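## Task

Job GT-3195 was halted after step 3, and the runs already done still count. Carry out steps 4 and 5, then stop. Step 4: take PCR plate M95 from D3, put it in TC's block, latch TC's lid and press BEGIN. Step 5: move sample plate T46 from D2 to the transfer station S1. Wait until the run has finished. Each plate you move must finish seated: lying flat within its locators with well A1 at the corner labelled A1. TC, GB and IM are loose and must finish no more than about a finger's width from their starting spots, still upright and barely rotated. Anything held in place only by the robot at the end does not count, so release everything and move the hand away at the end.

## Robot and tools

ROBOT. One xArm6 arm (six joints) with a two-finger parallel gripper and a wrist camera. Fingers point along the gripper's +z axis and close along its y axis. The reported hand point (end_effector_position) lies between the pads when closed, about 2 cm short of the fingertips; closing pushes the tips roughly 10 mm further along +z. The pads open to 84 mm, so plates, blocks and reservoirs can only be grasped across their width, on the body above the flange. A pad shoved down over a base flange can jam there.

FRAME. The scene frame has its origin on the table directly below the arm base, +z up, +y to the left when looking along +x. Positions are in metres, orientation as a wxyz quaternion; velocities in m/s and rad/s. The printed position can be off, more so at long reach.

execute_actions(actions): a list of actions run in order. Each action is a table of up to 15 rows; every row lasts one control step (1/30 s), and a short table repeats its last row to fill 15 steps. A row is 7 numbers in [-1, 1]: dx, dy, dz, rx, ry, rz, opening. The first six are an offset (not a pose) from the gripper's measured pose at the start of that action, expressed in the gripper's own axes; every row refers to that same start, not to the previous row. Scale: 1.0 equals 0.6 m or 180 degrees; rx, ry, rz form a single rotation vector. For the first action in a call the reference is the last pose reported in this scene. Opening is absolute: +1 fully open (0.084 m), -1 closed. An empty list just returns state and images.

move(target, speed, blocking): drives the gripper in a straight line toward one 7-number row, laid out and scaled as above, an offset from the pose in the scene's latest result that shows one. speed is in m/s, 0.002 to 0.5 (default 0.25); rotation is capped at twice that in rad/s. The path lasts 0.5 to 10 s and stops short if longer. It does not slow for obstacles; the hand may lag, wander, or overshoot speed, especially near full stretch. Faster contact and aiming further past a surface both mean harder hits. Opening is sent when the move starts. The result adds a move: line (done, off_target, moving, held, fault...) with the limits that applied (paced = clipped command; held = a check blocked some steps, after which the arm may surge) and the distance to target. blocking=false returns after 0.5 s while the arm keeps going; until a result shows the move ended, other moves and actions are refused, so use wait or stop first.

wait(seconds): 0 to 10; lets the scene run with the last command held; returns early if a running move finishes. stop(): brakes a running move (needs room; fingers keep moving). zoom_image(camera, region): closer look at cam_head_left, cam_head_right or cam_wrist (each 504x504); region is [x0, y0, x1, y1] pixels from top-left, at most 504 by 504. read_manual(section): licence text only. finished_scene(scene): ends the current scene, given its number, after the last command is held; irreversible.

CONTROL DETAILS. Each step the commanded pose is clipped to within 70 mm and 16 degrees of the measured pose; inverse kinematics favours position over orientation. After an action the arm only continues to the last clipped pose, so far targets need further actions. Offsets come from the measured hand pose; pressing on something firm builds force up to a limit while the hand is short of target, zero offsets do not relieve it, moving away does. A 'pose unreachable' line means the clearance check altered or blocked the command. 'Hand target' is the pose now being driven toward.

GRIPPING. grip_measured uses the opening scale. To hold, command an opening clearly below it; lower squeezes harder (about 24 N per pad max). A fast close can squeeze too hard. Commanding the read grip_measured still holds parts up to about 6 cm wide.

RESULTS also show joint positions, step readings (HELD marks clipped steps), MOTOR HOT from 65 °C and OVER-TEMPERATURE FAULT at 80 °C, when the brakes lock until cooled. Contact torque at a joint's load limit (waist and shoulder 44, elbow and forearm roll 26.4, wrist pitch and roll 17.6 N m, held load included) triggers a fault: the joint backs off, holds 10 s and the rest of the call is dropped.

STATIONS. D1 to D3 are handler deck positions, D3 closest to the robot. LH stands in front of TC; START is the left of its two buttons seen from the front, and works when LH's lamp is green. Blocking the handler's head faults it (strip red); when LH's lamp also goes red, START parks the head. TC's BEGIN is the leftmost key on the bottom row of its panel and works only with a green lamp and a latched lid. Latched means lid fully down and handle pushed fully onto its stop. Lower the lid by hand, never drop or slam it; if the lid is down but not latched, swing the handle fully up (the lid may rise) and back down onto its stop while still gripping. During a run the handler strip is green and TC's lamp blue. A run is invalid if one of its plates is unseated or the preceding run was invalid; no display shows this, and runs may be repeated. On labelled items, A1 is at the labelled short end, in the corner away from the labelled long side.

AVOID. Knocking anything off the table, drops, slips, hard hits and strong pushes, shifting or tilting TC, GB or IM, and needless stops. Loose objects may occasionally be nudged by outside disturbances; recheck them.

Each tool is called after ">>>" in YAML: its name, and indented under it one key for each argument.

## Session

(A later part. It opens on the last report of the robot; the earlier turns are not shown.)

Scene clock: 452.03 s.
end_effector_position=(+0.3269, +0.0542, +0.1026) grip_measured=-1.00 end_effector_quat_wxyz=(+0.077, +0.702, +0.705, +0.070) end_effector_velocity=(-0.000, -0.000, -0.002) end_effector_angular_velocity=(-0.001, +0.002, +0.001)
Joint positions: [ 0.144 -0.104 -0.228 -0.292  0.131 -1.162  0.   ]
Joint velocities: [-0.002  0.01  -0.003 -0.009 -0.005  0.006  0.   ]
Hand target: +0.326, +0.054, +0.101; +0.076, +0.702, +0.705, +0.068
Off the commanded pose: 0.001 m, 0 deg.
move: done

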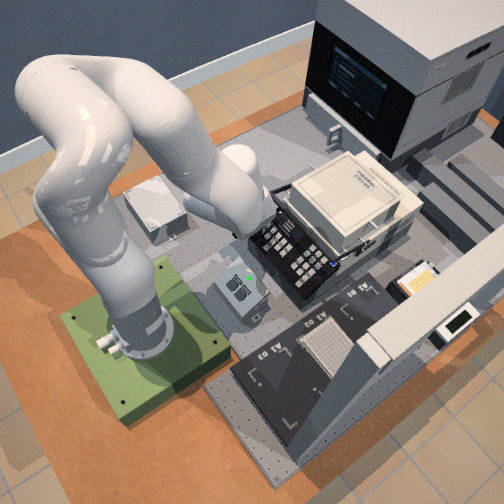

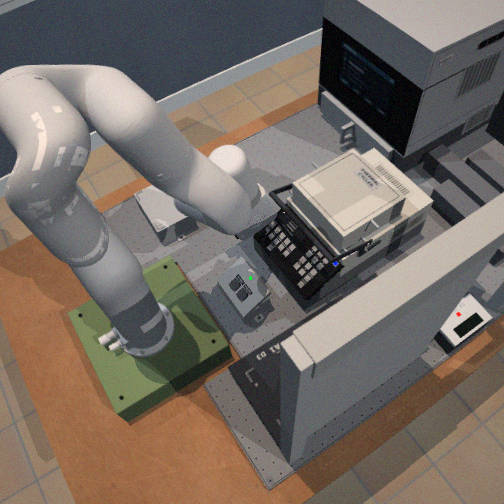

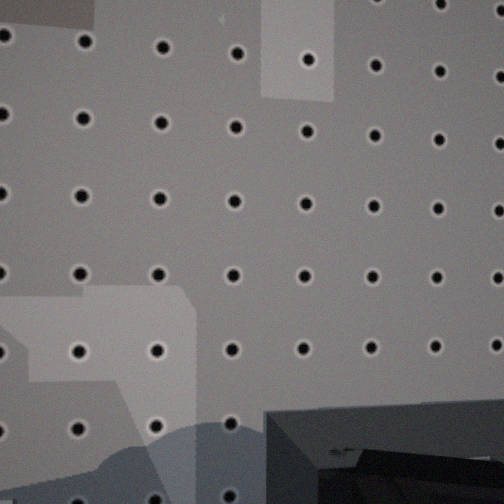

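>>> move:
  target: [0,0,-0.25,0.066,0,0,-1]
  speed: 0.1

>>> move:
  target: [0.17,-0.06,-0.13,0,0,0,1]
  speed: 0.2

Scene clock: 458.87 s.
end_effector_position=(+0.2960, +0.0558, +0.2489) grip_measured=-1.00 end_effector_quat_wxyz=(+0.004, +0.706, +0.708, -0.004) end_effector_velocity=(+0.001, +0.001, +0.002) end_effector_angular_velocity=(+0.000, -0.002, +0.001)
Joint positions: [ 0.213 -0.563 -0.457 -0.015  1.022 -1.371  0.   ]
Joint velocities: [ 0.001 -0.002 -0.005  0.     0.005  0.     0.   ]
Hand target: +0.296, +0.056, +0.249; +0.004, +0.706, +0.708, -0.004
Off the commanded pose: 0.000 m, 0 deg.
move: done

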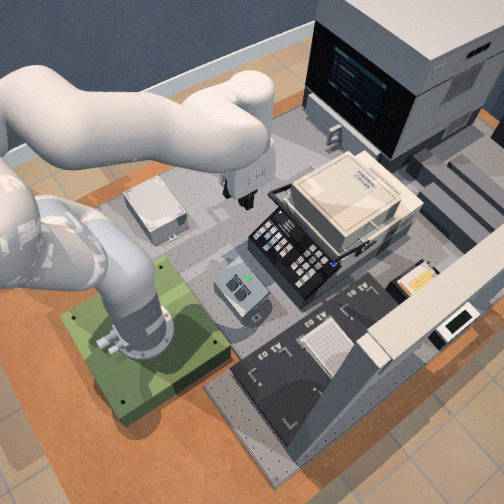

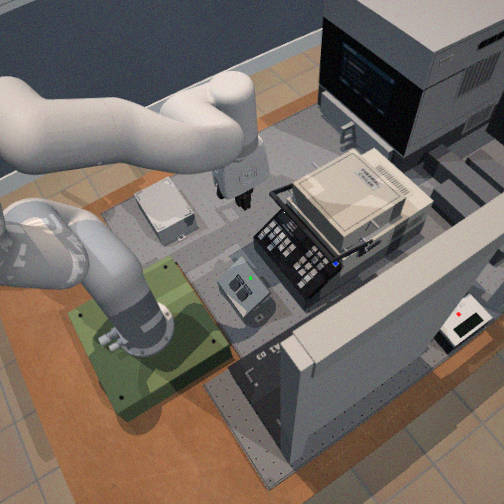

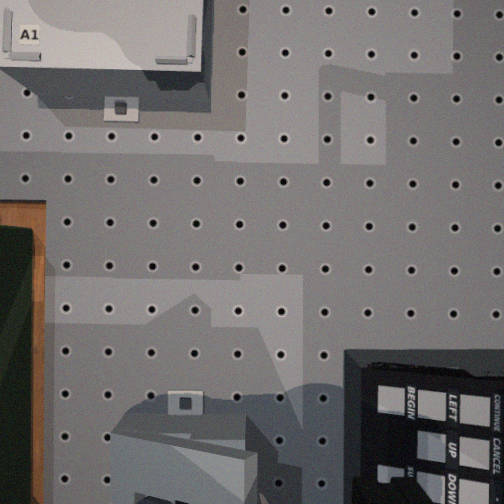

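Scene clock: 459.97 s.
end_effector_position=(+0.2594, +0.1584, +0.3253) grip_measured=+1.00 end_effector_quat_wxyz=(+0.003, +0.706, +0.708, -0.004) end_effector_velocity=(+0.000, +0.001, +0.002) end_effector_angular_velocity=(+0.000, -0.003, -0.001)
Joint positions: [ 0.574 -0.613 -0.647 -0.011  1.267 -1.014  0.084]
Joint velocities: [ 0.003 -0.    -0.005 -0.001  0.003  0.004  0.   ]
Hand target: +0.259, +0.159, +0.326; +0.003, +0.706, +0.708, -0.004
Off the commanded pose: 0.001 m, 0 deg.
move: done

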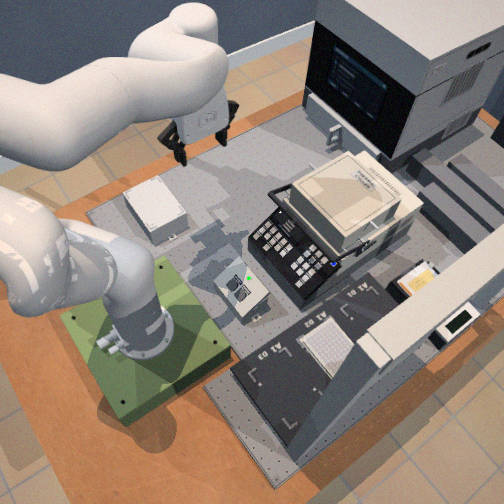

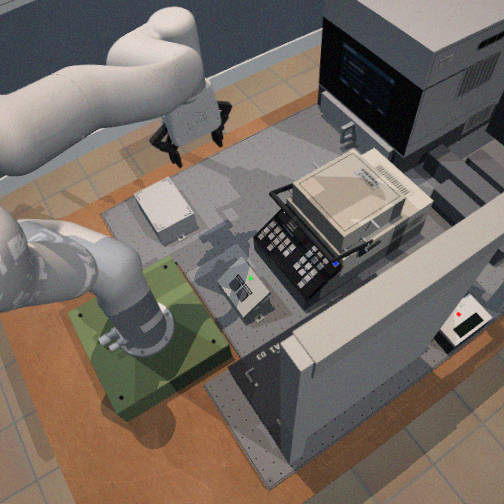

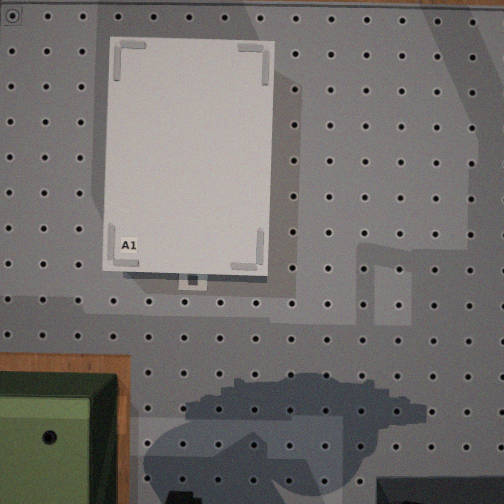

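>>> move:
  target: [-0.702,0.075,0.16,0,0,0,1]
  speed: 0.25

Scene clock: 470.63 s.
end_effector_position=(+0.3067, -0.2642, +0.2350) grip_measured=+1.00 end_effector_quat_wxyz=(+0.005, +0.706, +0.708, -0.005) end_effector_velocity=(-0.001, -0.002, -0.000) end_effector_angular_velocity=(+0.000, +0.000, -0.003)
Joint positions: [-0.689 -0.16  -0.753 -0.016  0.903 -2.27   0.084]
Joint velocities: [-0.005  0.004 -0.003  0.    -0.    -0.002 -0.   ]
Hand target: +0.307, -0.264, +0.235; +0.005, +0.706, +0.708, -0.005
Off the commanded pose: 0.002 m, 0 deg.
move: done

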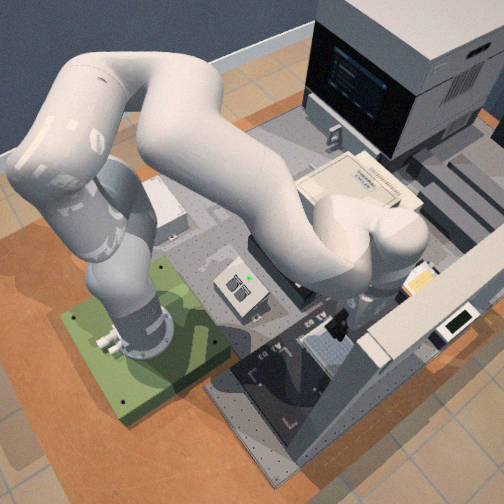

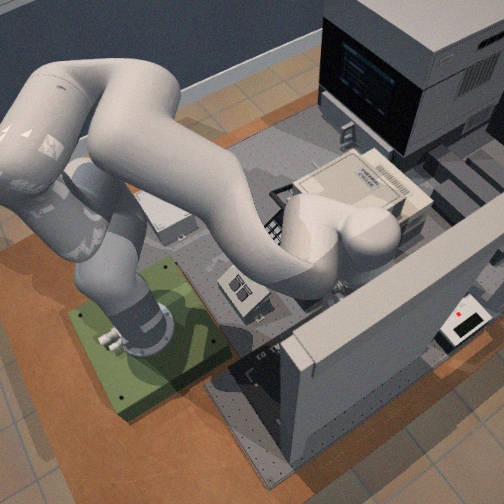

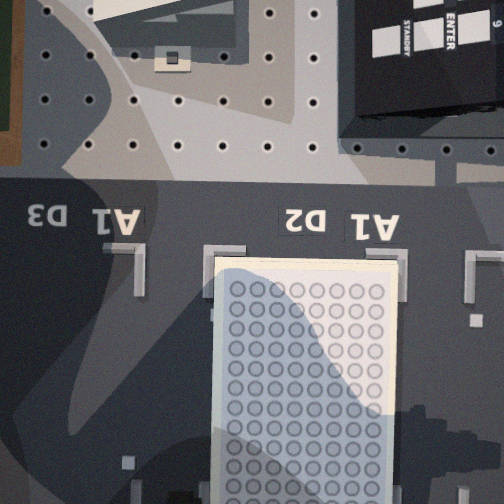

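>>> move:
  target: [0.002,-0.0105,0.2,0,0,0,1]
  speed: 0.1

>>> move:
  target: [0,0,0.052,0,0,0,1]
  speed: 0.02

Scene clock: 475.90 s.
end_effector_position=(+0.3003, -0.2650, +0.1155) grip_measured=+1.00 end_effector_quat_wxyz=(+0.006, +0.706, +0.708, -0.005) end_effector_velocity=(-0.001, +0.000, -0.001) end_effector_angular_velocity=(+0.001, +0.001, -0.001)
Joint positions: [-0.703  0.098 -0.63  -0.025  0.519 -2.272  0.084]
Joint velocities: [-0.001  0.003  0.001 -0.    -0.003  0.001 -0.   ]
Hand target: +0.300, -0.265, +0.115; +0.005, +0.706, +0.708, -0.006
Off the commanded pose: 0.000 m, 0 deg.
move: done

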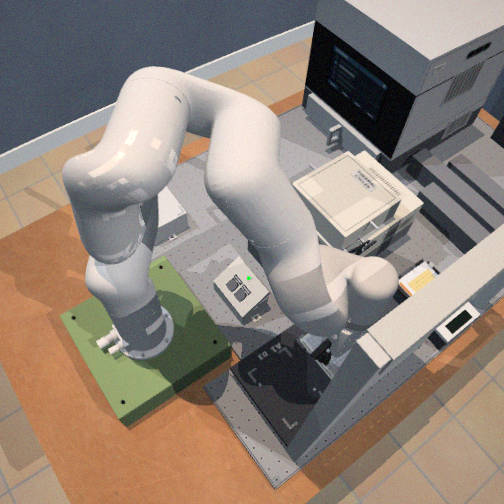

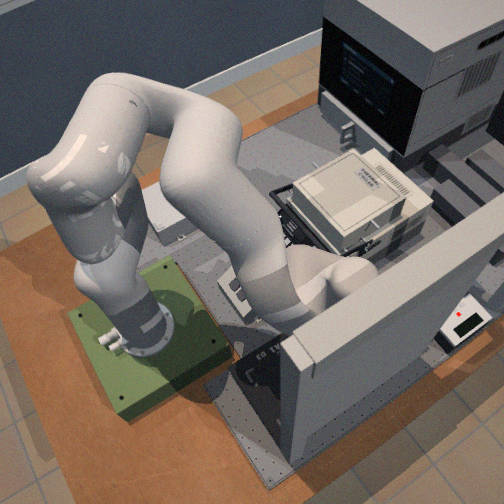

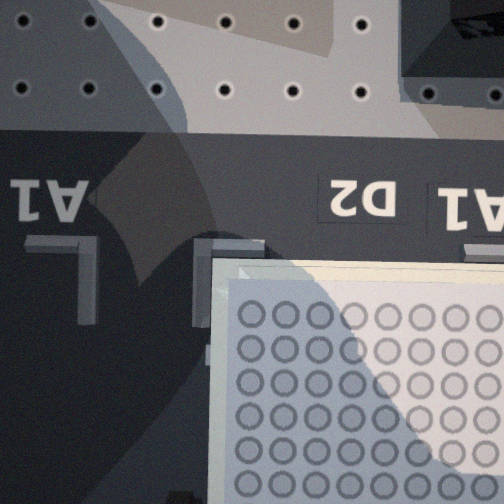

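Scene clock: 477.73 s.
end_effector_position=(+0.3003, -0.2654, +0.0843) grip_measured=+1.00 end_effector_quat_wxyz=(+0.006, +0.706, +0.708, -0.006) end_effector_velocity=(+0.001, -0.001, +0.000) end_effector_angular_velocity=(-0.003, -0.003, -0.001)
Joint positions: [-0.705  0.194 -0.629 -0.03   0.422 -2.268  0.084]
Joint velocities: [ 0.     0.001 -0.001 -0.    -0.004  0.001 -0.   ]
Hand target: +0.300, -0.265, +0.084; +0.006, +0.706, +0.708, -0.006
Off the commanded pose: 0.000 m, 0 deg.
move: done

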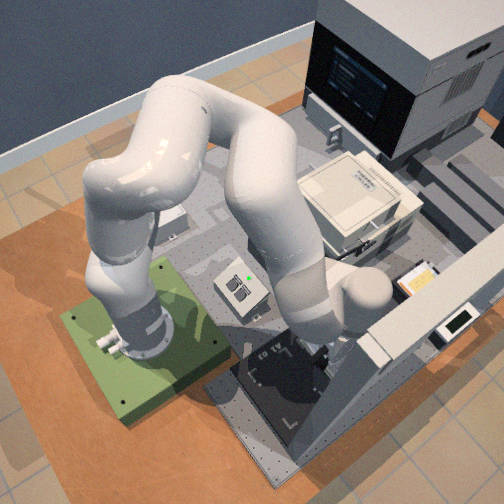

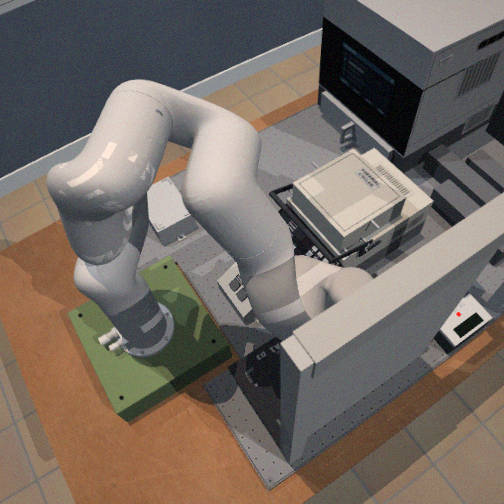

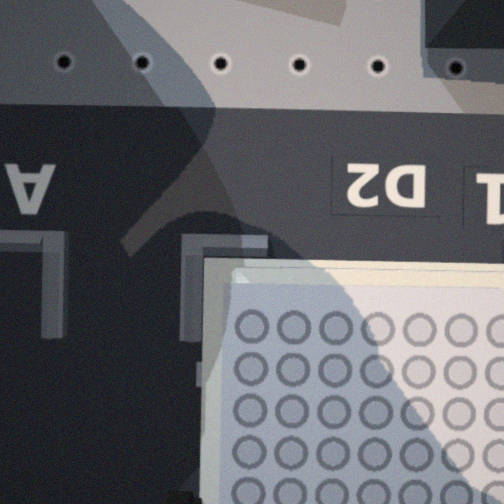

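>>> move:
  target: [0,0,0,0,0,0,0.55]

>>> move:
  target: [0,0,-0.04,0,0,0,0.55]
  speed: 0.02

>>> move:
  target: [0,0,-0.26,0,0,0,0.55]
  speed: 0.1

Scene clock: 483.10 s.
end_effector_position=(+0.3004, -0.2655, +0.0844) grip_measured=+0.93 end_effector_quat_wxyz=(+0.006, +0.706, +0.708, -0.005) end_effector_velocity=(-0.000, +0.000, -0.000) end_effector_angular_velocity=(+0.001, +0.001, +0.001)
Joint positions: [-0.705  0.194 -0.629 -0.03   0.422 -2.268  0.081]
Joint velocities: [-0.     0.001 -0.    -0.     0.    -0.002  0.   ]
Hand target: +0.300, -0.265, +0.084; +0.006, +0.706, +0.708, -0.006
Off the commanded pose: 0.000 m, 0 deg.
move: done

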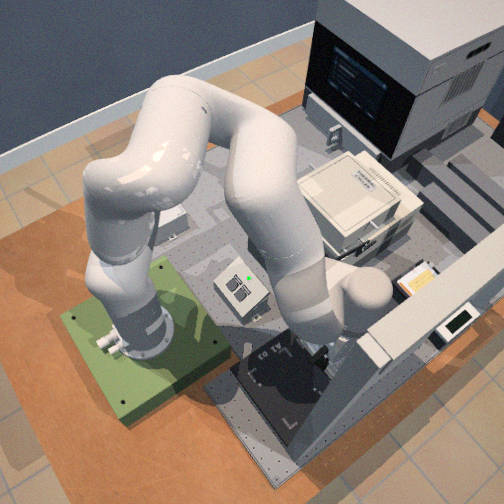

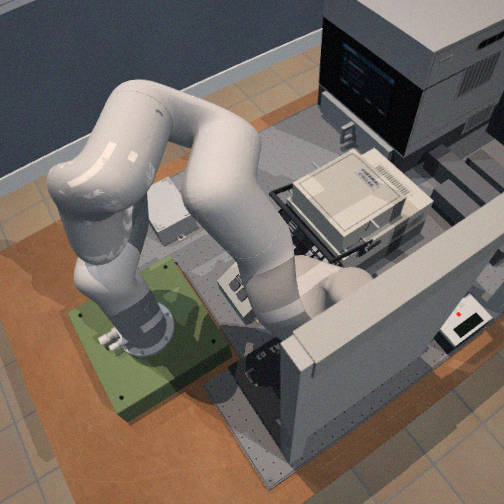

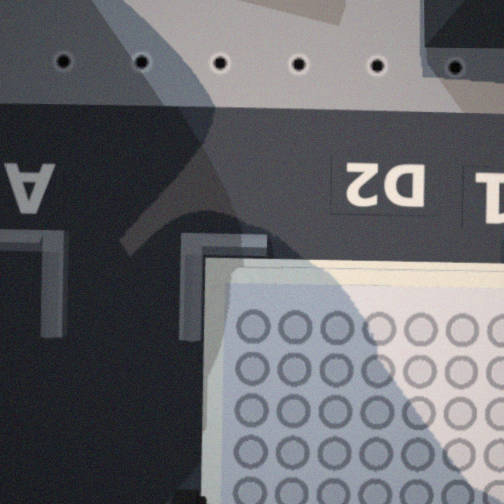

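Scene clock: 484.57 s.
end_effector_position=(+0.3004, -0.2652, +0.1084) grip_measured=+0.93 end_effector_quat_wxyz=(+0.006, +0.706, +0.708, -0.005) end_effector_velocity=(-0.001, +0.000, -0.000) end_effector_angular_velocity=(+0.002, +0.003, -0.001)
Joint positions: [-0.703  0.12  -0.628 -0.026  0.497 -2.271  0.081]
Joint velocities: [-0.001 -0.001  0.001  0.     0.003  0.     0.   ]
Hand target: +0.300, -0.265, +0.108; +0.006, +0.706, +0.708, -0.005
Off the commanded pose: 0.000 m, 0 deg.
move: done

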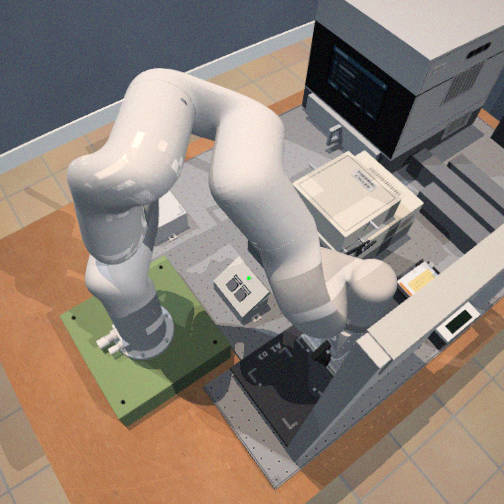

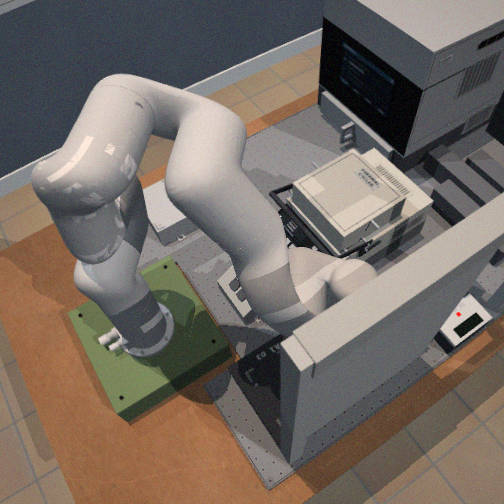

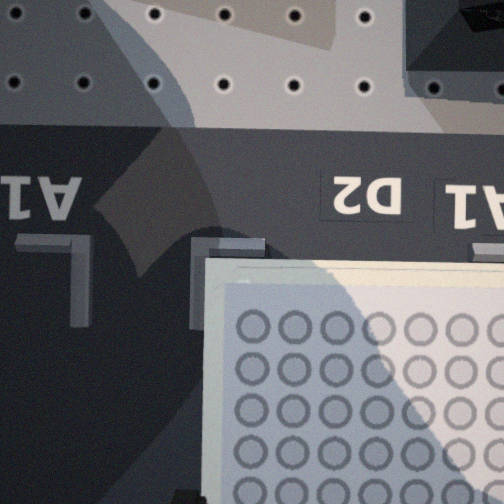

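Scene clock: 486.47 s.
end_effector_position=(+0.3004, -0.2626, +0.2638) grip_measured=+0.93 end_effector_quat_wxyz=(+0.005, +0.706, +0.708, -0.005) end_effector_velocity=(-0.000, +0.000, +0.000) end_effector_angular_velocity=(+0.003, +0.003, +0.000)
Joint positions: [-0.695 -0.222 -0.781 -0.015  0.991 -2.279  0.081]
Joint velocities: [-0.     0.002 -0.004  0.     0.006 -0.001 -0.   ]
Hand target: +0.301, -0.263, +0.264; +0.006, +0.706, +0.708, -0.005
Off the commanded pose: 0.001 m, 0 deg.
move: done

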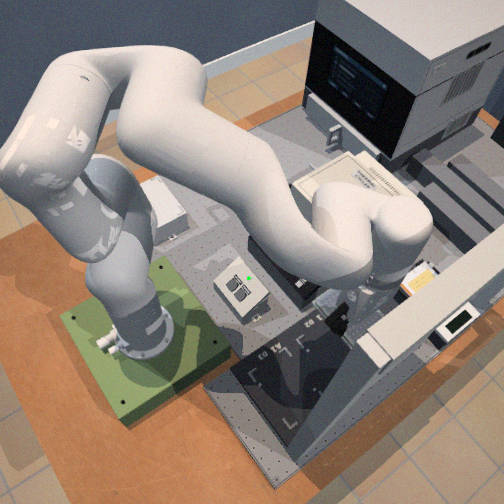

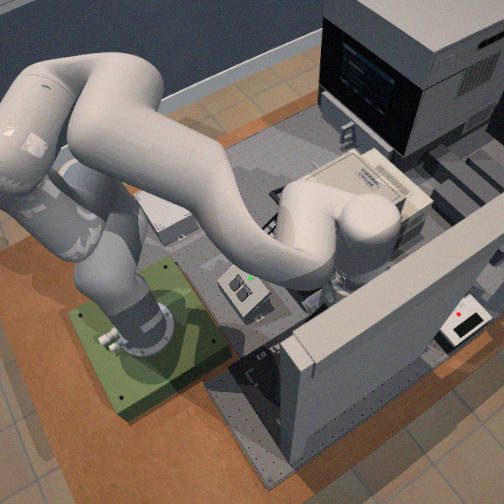

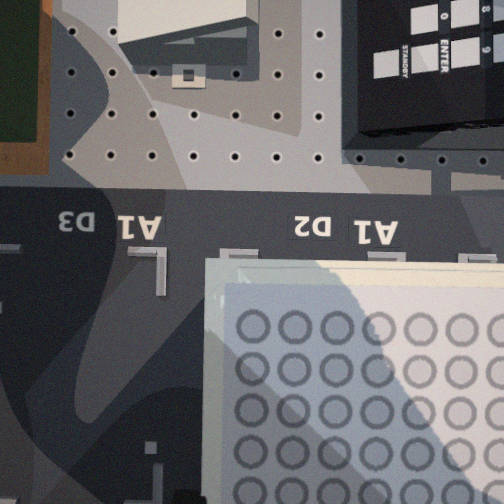

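>>> move:
  target: [0.604,-0.034,0,0,0,0,0.55]
  speed: 0.15

>>> move:
  target: [0.15,-0.05,0,0,0,0.5,0.55]
  speed: 0.15

>>> move:
  target: [0,0,0,0,0,0.495,0.55]
  speed: 0.3

Scene clock: 496.07 s.
end_effector_position=(+0.2779, +0.0999, +0.2589) grip_measured=+0.93 end_effector_quat_wxyz=(+0.004, +0.706, +0.708, -0.004) end_effector_velocity=(+0.000, +0.001, +0.000) end_effector_angular_velocity=(-0.001, -0.001, -0.001)
Joint positions: [ 0.372 -0.6   -0.462 -0.015  1.067 -1.212  0.081]
Joint velocities: [ 0.005  0.002 -0.002 -0.001 -0.001  0.006 -0.   ]
Hand target: +0.278, +0.100, +0.259; +0.004, +0.706, +0.708, -0.004
Off the commanded pose: 0.001 m, 0 deg.
move: done

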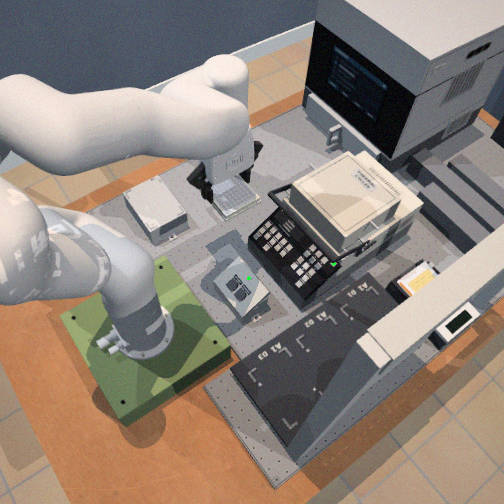

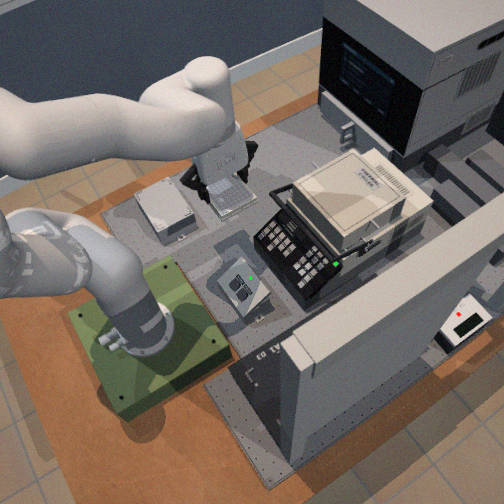

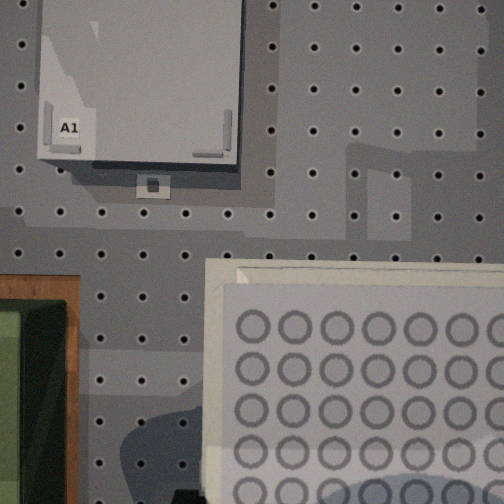

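Scene clock: 501.67 s.
end_effector_position=(+0.2473, +0.1898, +0.2578) grip_measured=+0.93 end_effector_quat_wxyz=(+0.006, +1.000, +0.002, -0.000) end_effector_velocity=(-0.000, +0.000, -0.000) end_effector_angular_velocity=(-0.001, -0.000, -0.003)
Joint positions: [ 0.679 -0.525 -0.511 -0.012  1.043  0.665  0.081]
Joint velocities: [ 0.001 -0.     0.    -0.001  0.     0.005  0.   ]
Hand target: +0.247, +0.190, +0.258; +0.006, +1.000, +0.002, -0.000
Off the commanded pose: 0.000 m, 0 deg.
move: done

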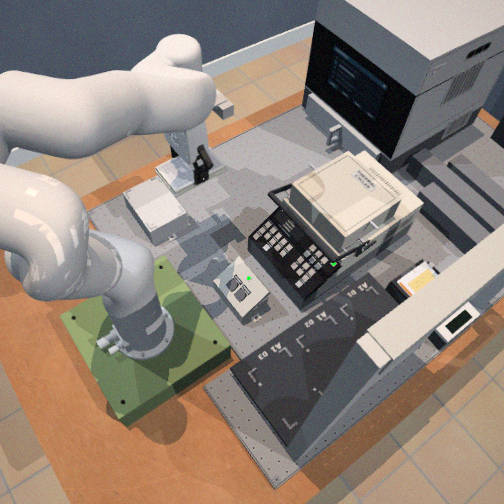

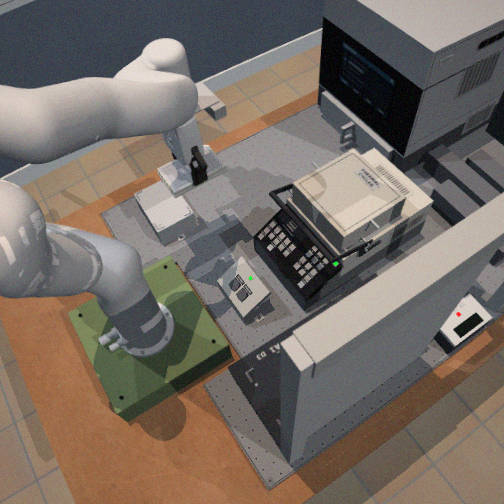

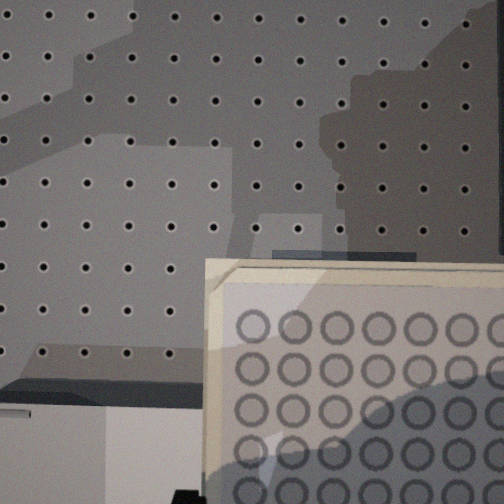

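Scene clock: 504.73 s.
end_effector_position=(+0.2473, +0.1898, +0.2578) grip_measured=+0.93 end_effector_quat_wxyz=(+0.004, +0.714, -0.700, +0.004) end_effector_velocity=(-0.000, -0.000, -0.001) end_effector_angular_velocity=(-0.002, +0.001, -0.001)
Joint positions: [ 0.679 -0.525 -0.511 -0.012  1.043  2.219  0.081]
Joint velocities: [ 0.001  0.002  0.    -0.001  0.     0.003  0.   ]
Hand target: +0.247, +0.190, +0.258; +0.004, +0.714, -0.700, +0.004
Off the commanded pose: 0.000 m, 0 deg.
move: done

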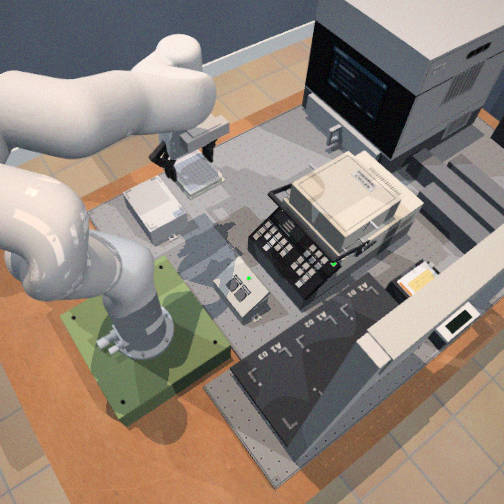

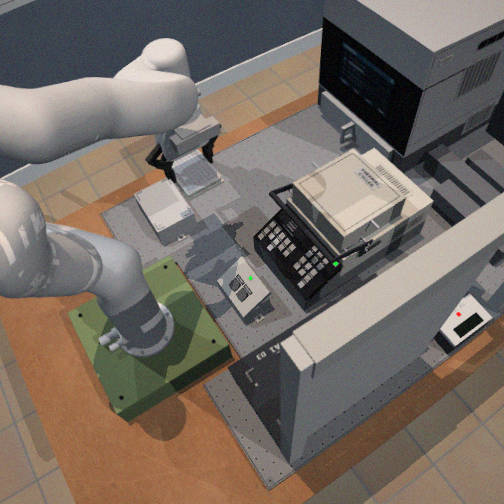

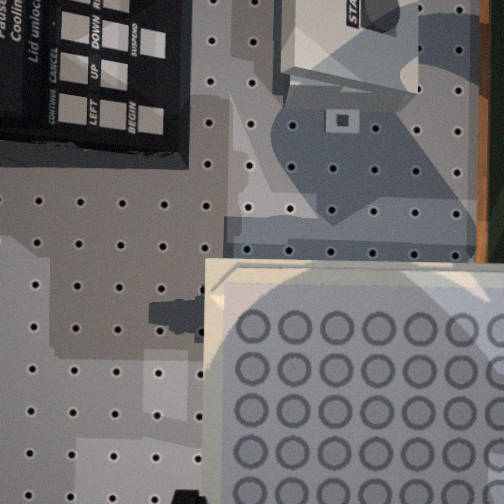

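>>> move:
  target: [-0.159,0.0945,0.163,0,0,0.009,0.55]
  speed: 0.1

Scene clock: 511.63 s.
end_effector_position=(+0.1884, +0.2828, +0.1591) grip_measured=+0.93 end_effector_quat_wxyz=(+0.004, +0.704, -0.710, +0.003) end_effector_velocity=(+0.000, +0.001, +0.000) end_effector_angular_velocity=(+0.002, -0.002, -0.000)
Joint positions: [ 1.003 -0.202 -0.458 -0.01   0.67   2.574  0.081]
Joint velocities: [ 0.002  0.002 -0.001 -0.    -0.003  0.002 -0.   ]
Hand target: +0.188, +0.283, +0.159; +0.004, +0.704, -0.710, +0.003
Off the commanded pose: 0.000 m, 0 deg.
move: done

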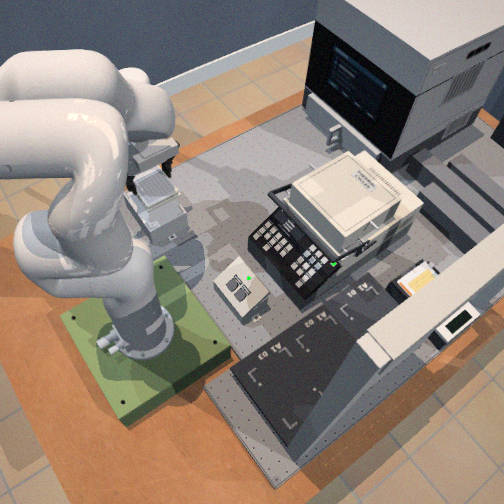

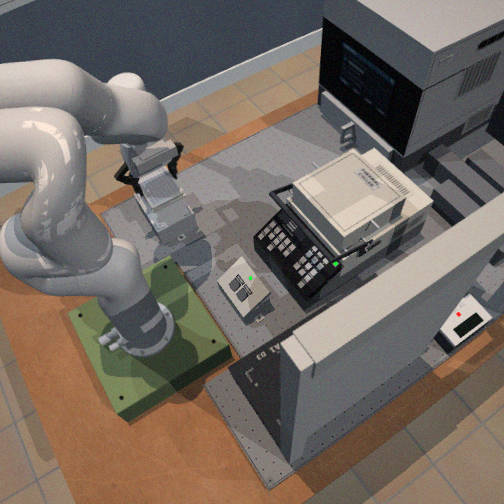

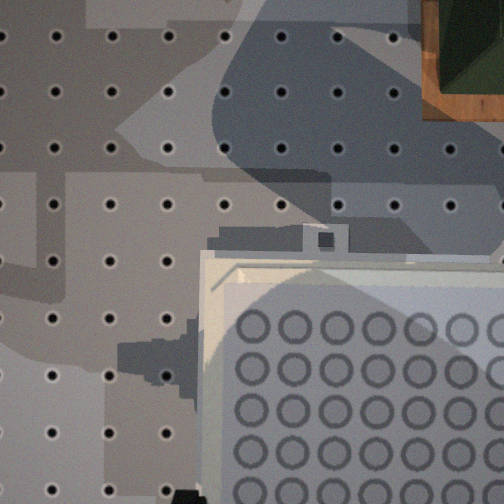

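>>> move:
  target: [-0.004,-0.004,0.057,0,0,0,0.55]
  speed: 0.03

Scene clock: 515.53 s.
end_effector_position=(+0.1908, +0.2848, +0.1250) grip_measured=+0.93 end_effector_quat_wxyz=(+0.004, +0.704, -0.710, +0.003) end_effector_velocity=(+0.001, +0.001, -0.000) end_effector_angular_velocity=(+0.002, -0.002, +0.001)
Joint positions: [ 1.    -0.086 -0.446 -0.012  0.542  2.573  0.081]
Joint velocities: [ 0.001  0.003 -0.002 -0.    -0.004 -0.    -0.   ]
Hand target: +0.191, +0.285, +0.125; +0.004, +0.704, -0.710, +0.003
Off the commanded pose: 0.000 m, 0 deg.
move: done

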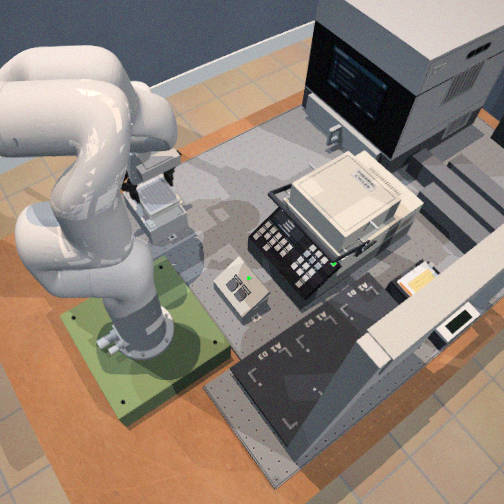

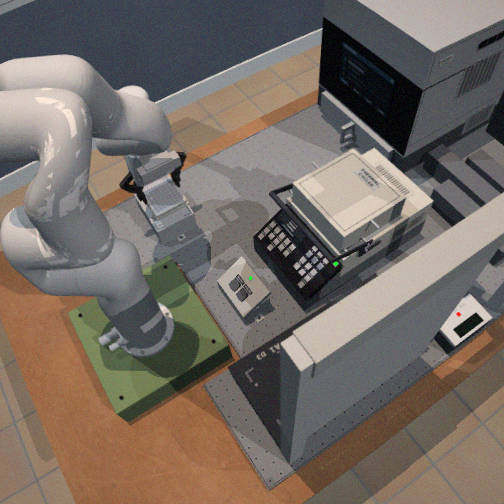

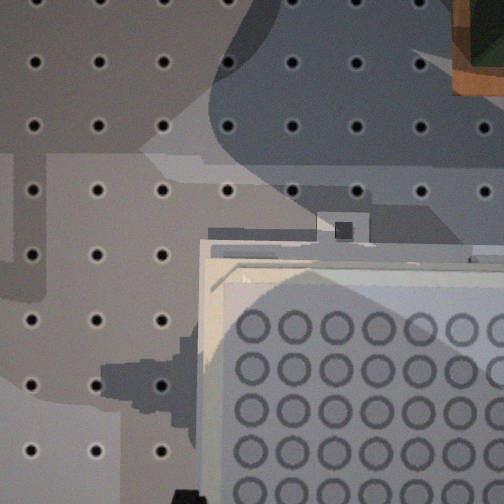

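>>> move:
  target: [0,0,0.037,0,0,0,0.55]
  speed: 0.01

Scene clock: 522.47 s.
end_effector_position=(+0.1908, +0.2846, +0.1029) grip_measured=+0.93 end_effector_quat_wxyz=(+0.004, +0.704, -0.710, +0.003) end_effector_velocity=(+0.001, +0.001, +0.000) end_effector_angular_velocity=(+0.003, -0.002, -0.002)
Joint positions: [ 0.999 -0.009 -0.439 -0.014  0.459  2.575  0.081]
Joint velocities: [-0.001  0.001 -0.001 -0.    -0.004  0.001 -0.   ]
Hand target: +0.191, +0.285, +0.103; +0.004, +0.704, -0.710, +0.003
Off the commanded pose: 0.000 m, 0 deg.
move: done

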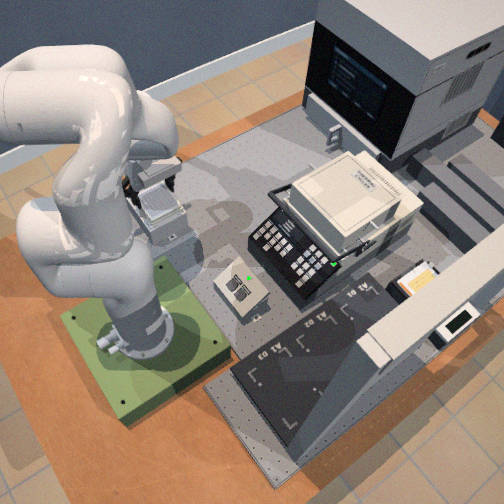

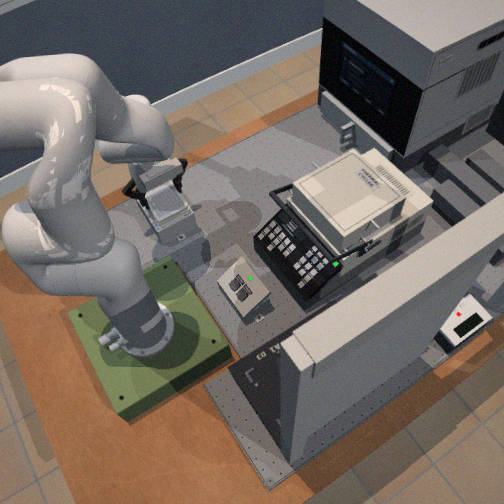

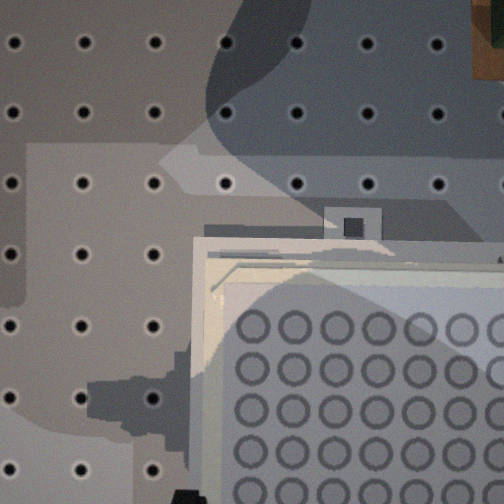

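>>> zoom_image:
  camera: "cam_wrist"
  region: [170,210,330,370]

Region (170, 210, 330, 370) of cam_wrist's 504x504 image, scaled by 3.150, with more detail than that image has.

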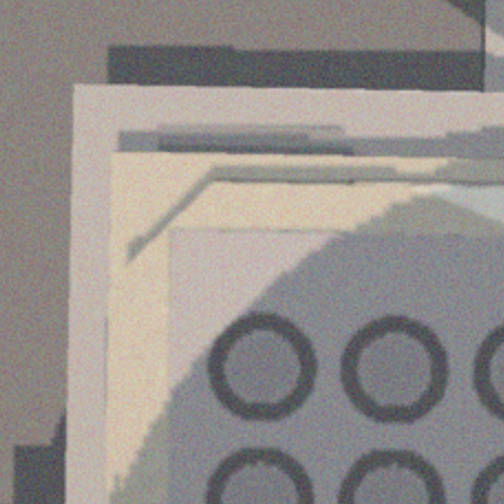

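>>> move:
  target: [-0.004,0.0062,0.008,0,0,0,0.55]
  speed: 0.005

>>> zoom_image:
  camera: "cam_wrist"
  region: [150,200,504,504]

Scene clock: 534.50 s.
end_effector_position=(+0.1871, +0.2869, +0.0980) grip_measured=+0.93 end_effector_quat_wxyz=(+0.004, +0.704, -0.710, +0.003) end_effector_velocity=(-0.000, +0.001, -0.000) end_effector_angular_velocity=(+0.000, -0.000, +0.001)
Joint positions: [ 1.011  0.008 -0.438 -0.014  0.441  2.588  0.081]
Joint velocities: [ 0.001  0.002 -0.001 -0.    -0.001  0.001 -0.   ]
Hand target: +0.187, +0.287, +0.098; +0.004, +0.704, -0.710, +0.003
Off the commanded pose: 0.000 m, 0 deg.
move: done

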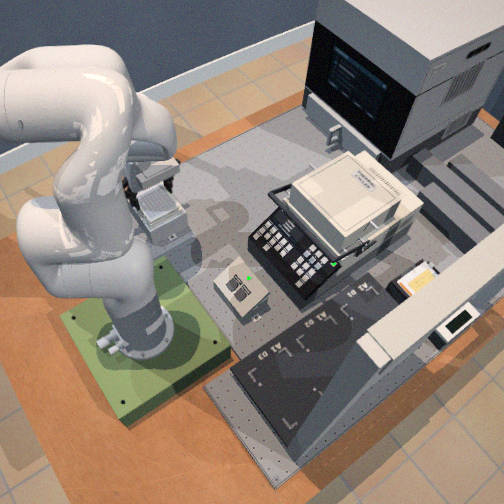

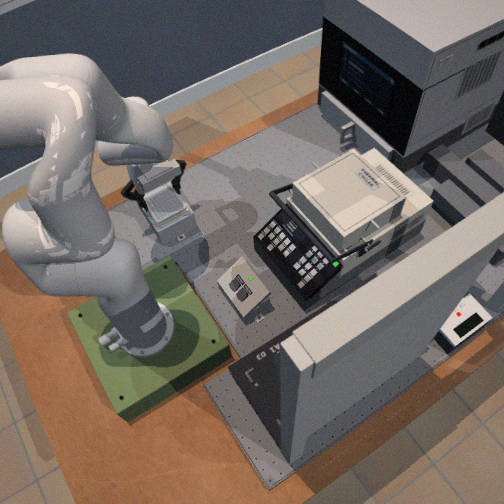

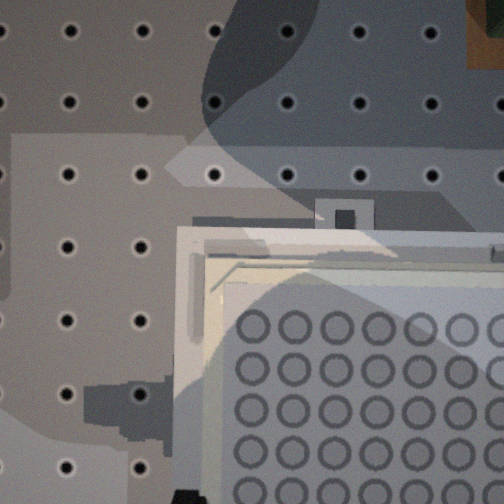

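Region (150, 200, 504, 504) of cam_wrist's 504x504 image, scaled by 1.424, with more detail than that image has; it fills the top 433 rows of this view, and the rest is white.

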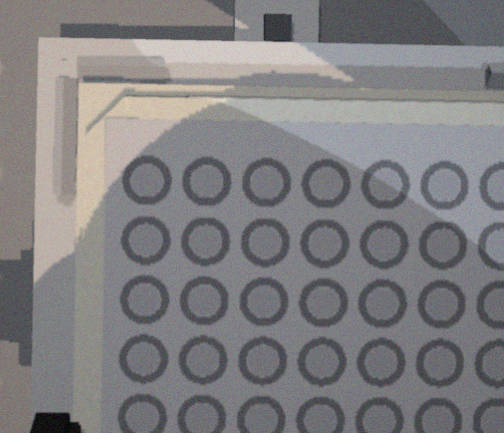

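>>> move:
  target: [0,0.001,0.008,0,0,0,0.55]
  speed: 0.004

>>> move:
  target: [0,0,0.007,0,0,0,0.55]
  speed: 0.004

Scene clock: 539.90 s.
end_effector_position=(+0.1868, +0.2871, +0.0938) grip_measured=+0.93 end_effector_quat_wxyz=(+0.004, +0.704, -0.710, +0.003) end_effector_velocity=(-0.001, -0.001, -0.001) end_effector_angular_velocity=(-0.002, +0.001, -0.002)
Joint positions: [ 1.012  0.023 -0.437 -0.015  0.423  2.589  0.082]
Joint velocities: [ 0.001  0.003  0.001  0.001 -0.001  0.002  0.   ]
Hand target: +0.186, +0.287, +0.093; +0.004, +0.704, -0.710, +0.003
Off the commanded pose: 0.001 m, 0 deg.
move: done

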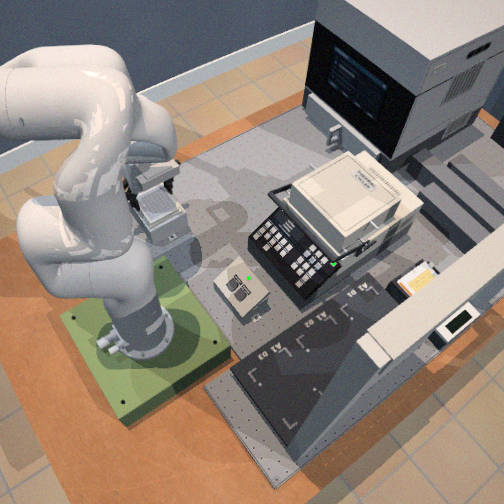

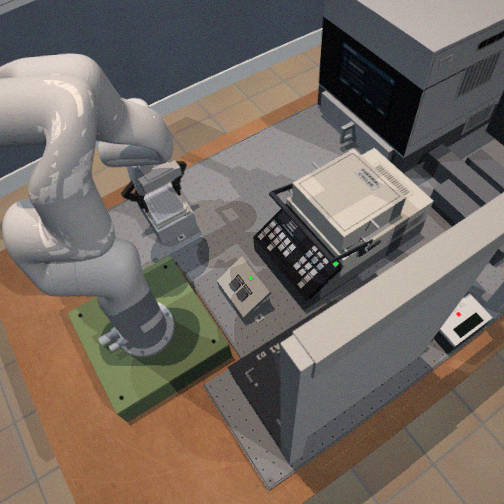

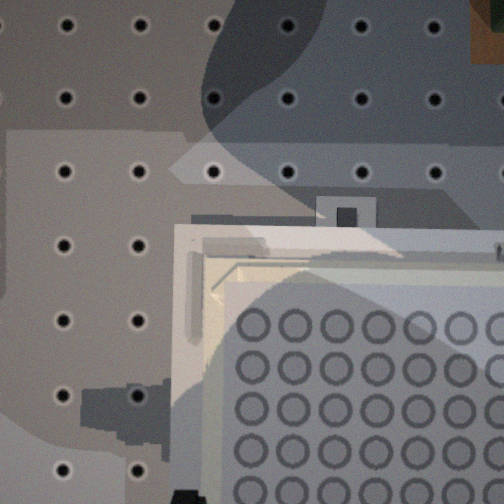

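Scene clock: 541.17 s.
end_effector_position=(+0.1869, +0.2876, +0.0899) grip_measured=+0.94 end_effector_quat_wxyz=(+0.003, +0.704, -0.710, +0.003) end_effector_velocity=(-0.000, -0.000, -0.000) end_effector_angular_velocity=(-0.001, +0.000, +0.000)
Joint positions: [ 1.012  0.038 -0.438 -0.015  0.407  2.59   0.082]
Joint velocities: [-0.    -0.     0.001 -0.    -0.    -0.     0.   ]
Hand target: +0.187, +0.287, +0.090; +0.004, +0.704, -0.710, +0.003
Off the commanded pose: 0.001 m, 0 deg.
move: done

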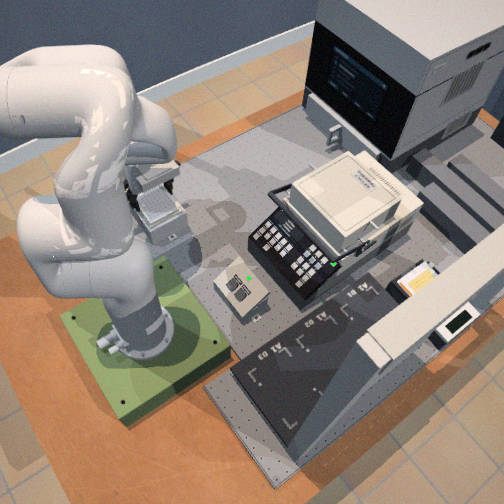

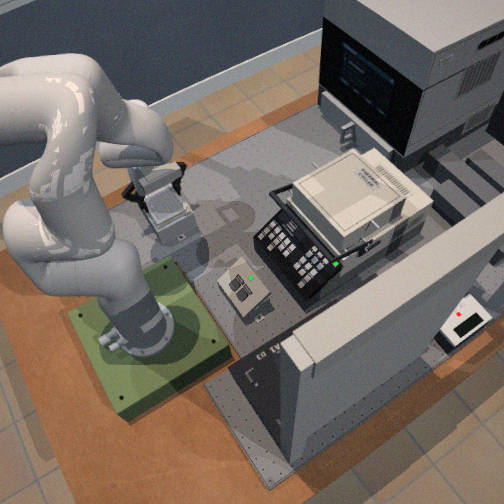

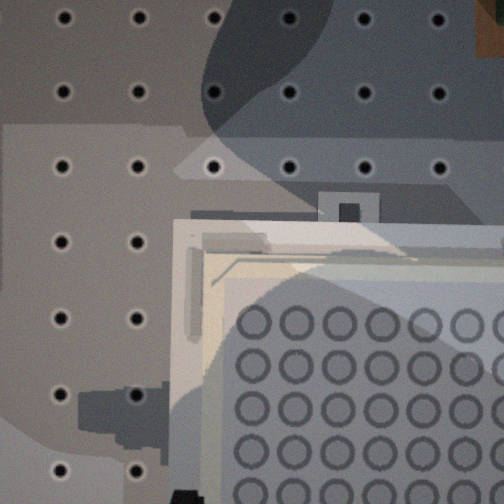

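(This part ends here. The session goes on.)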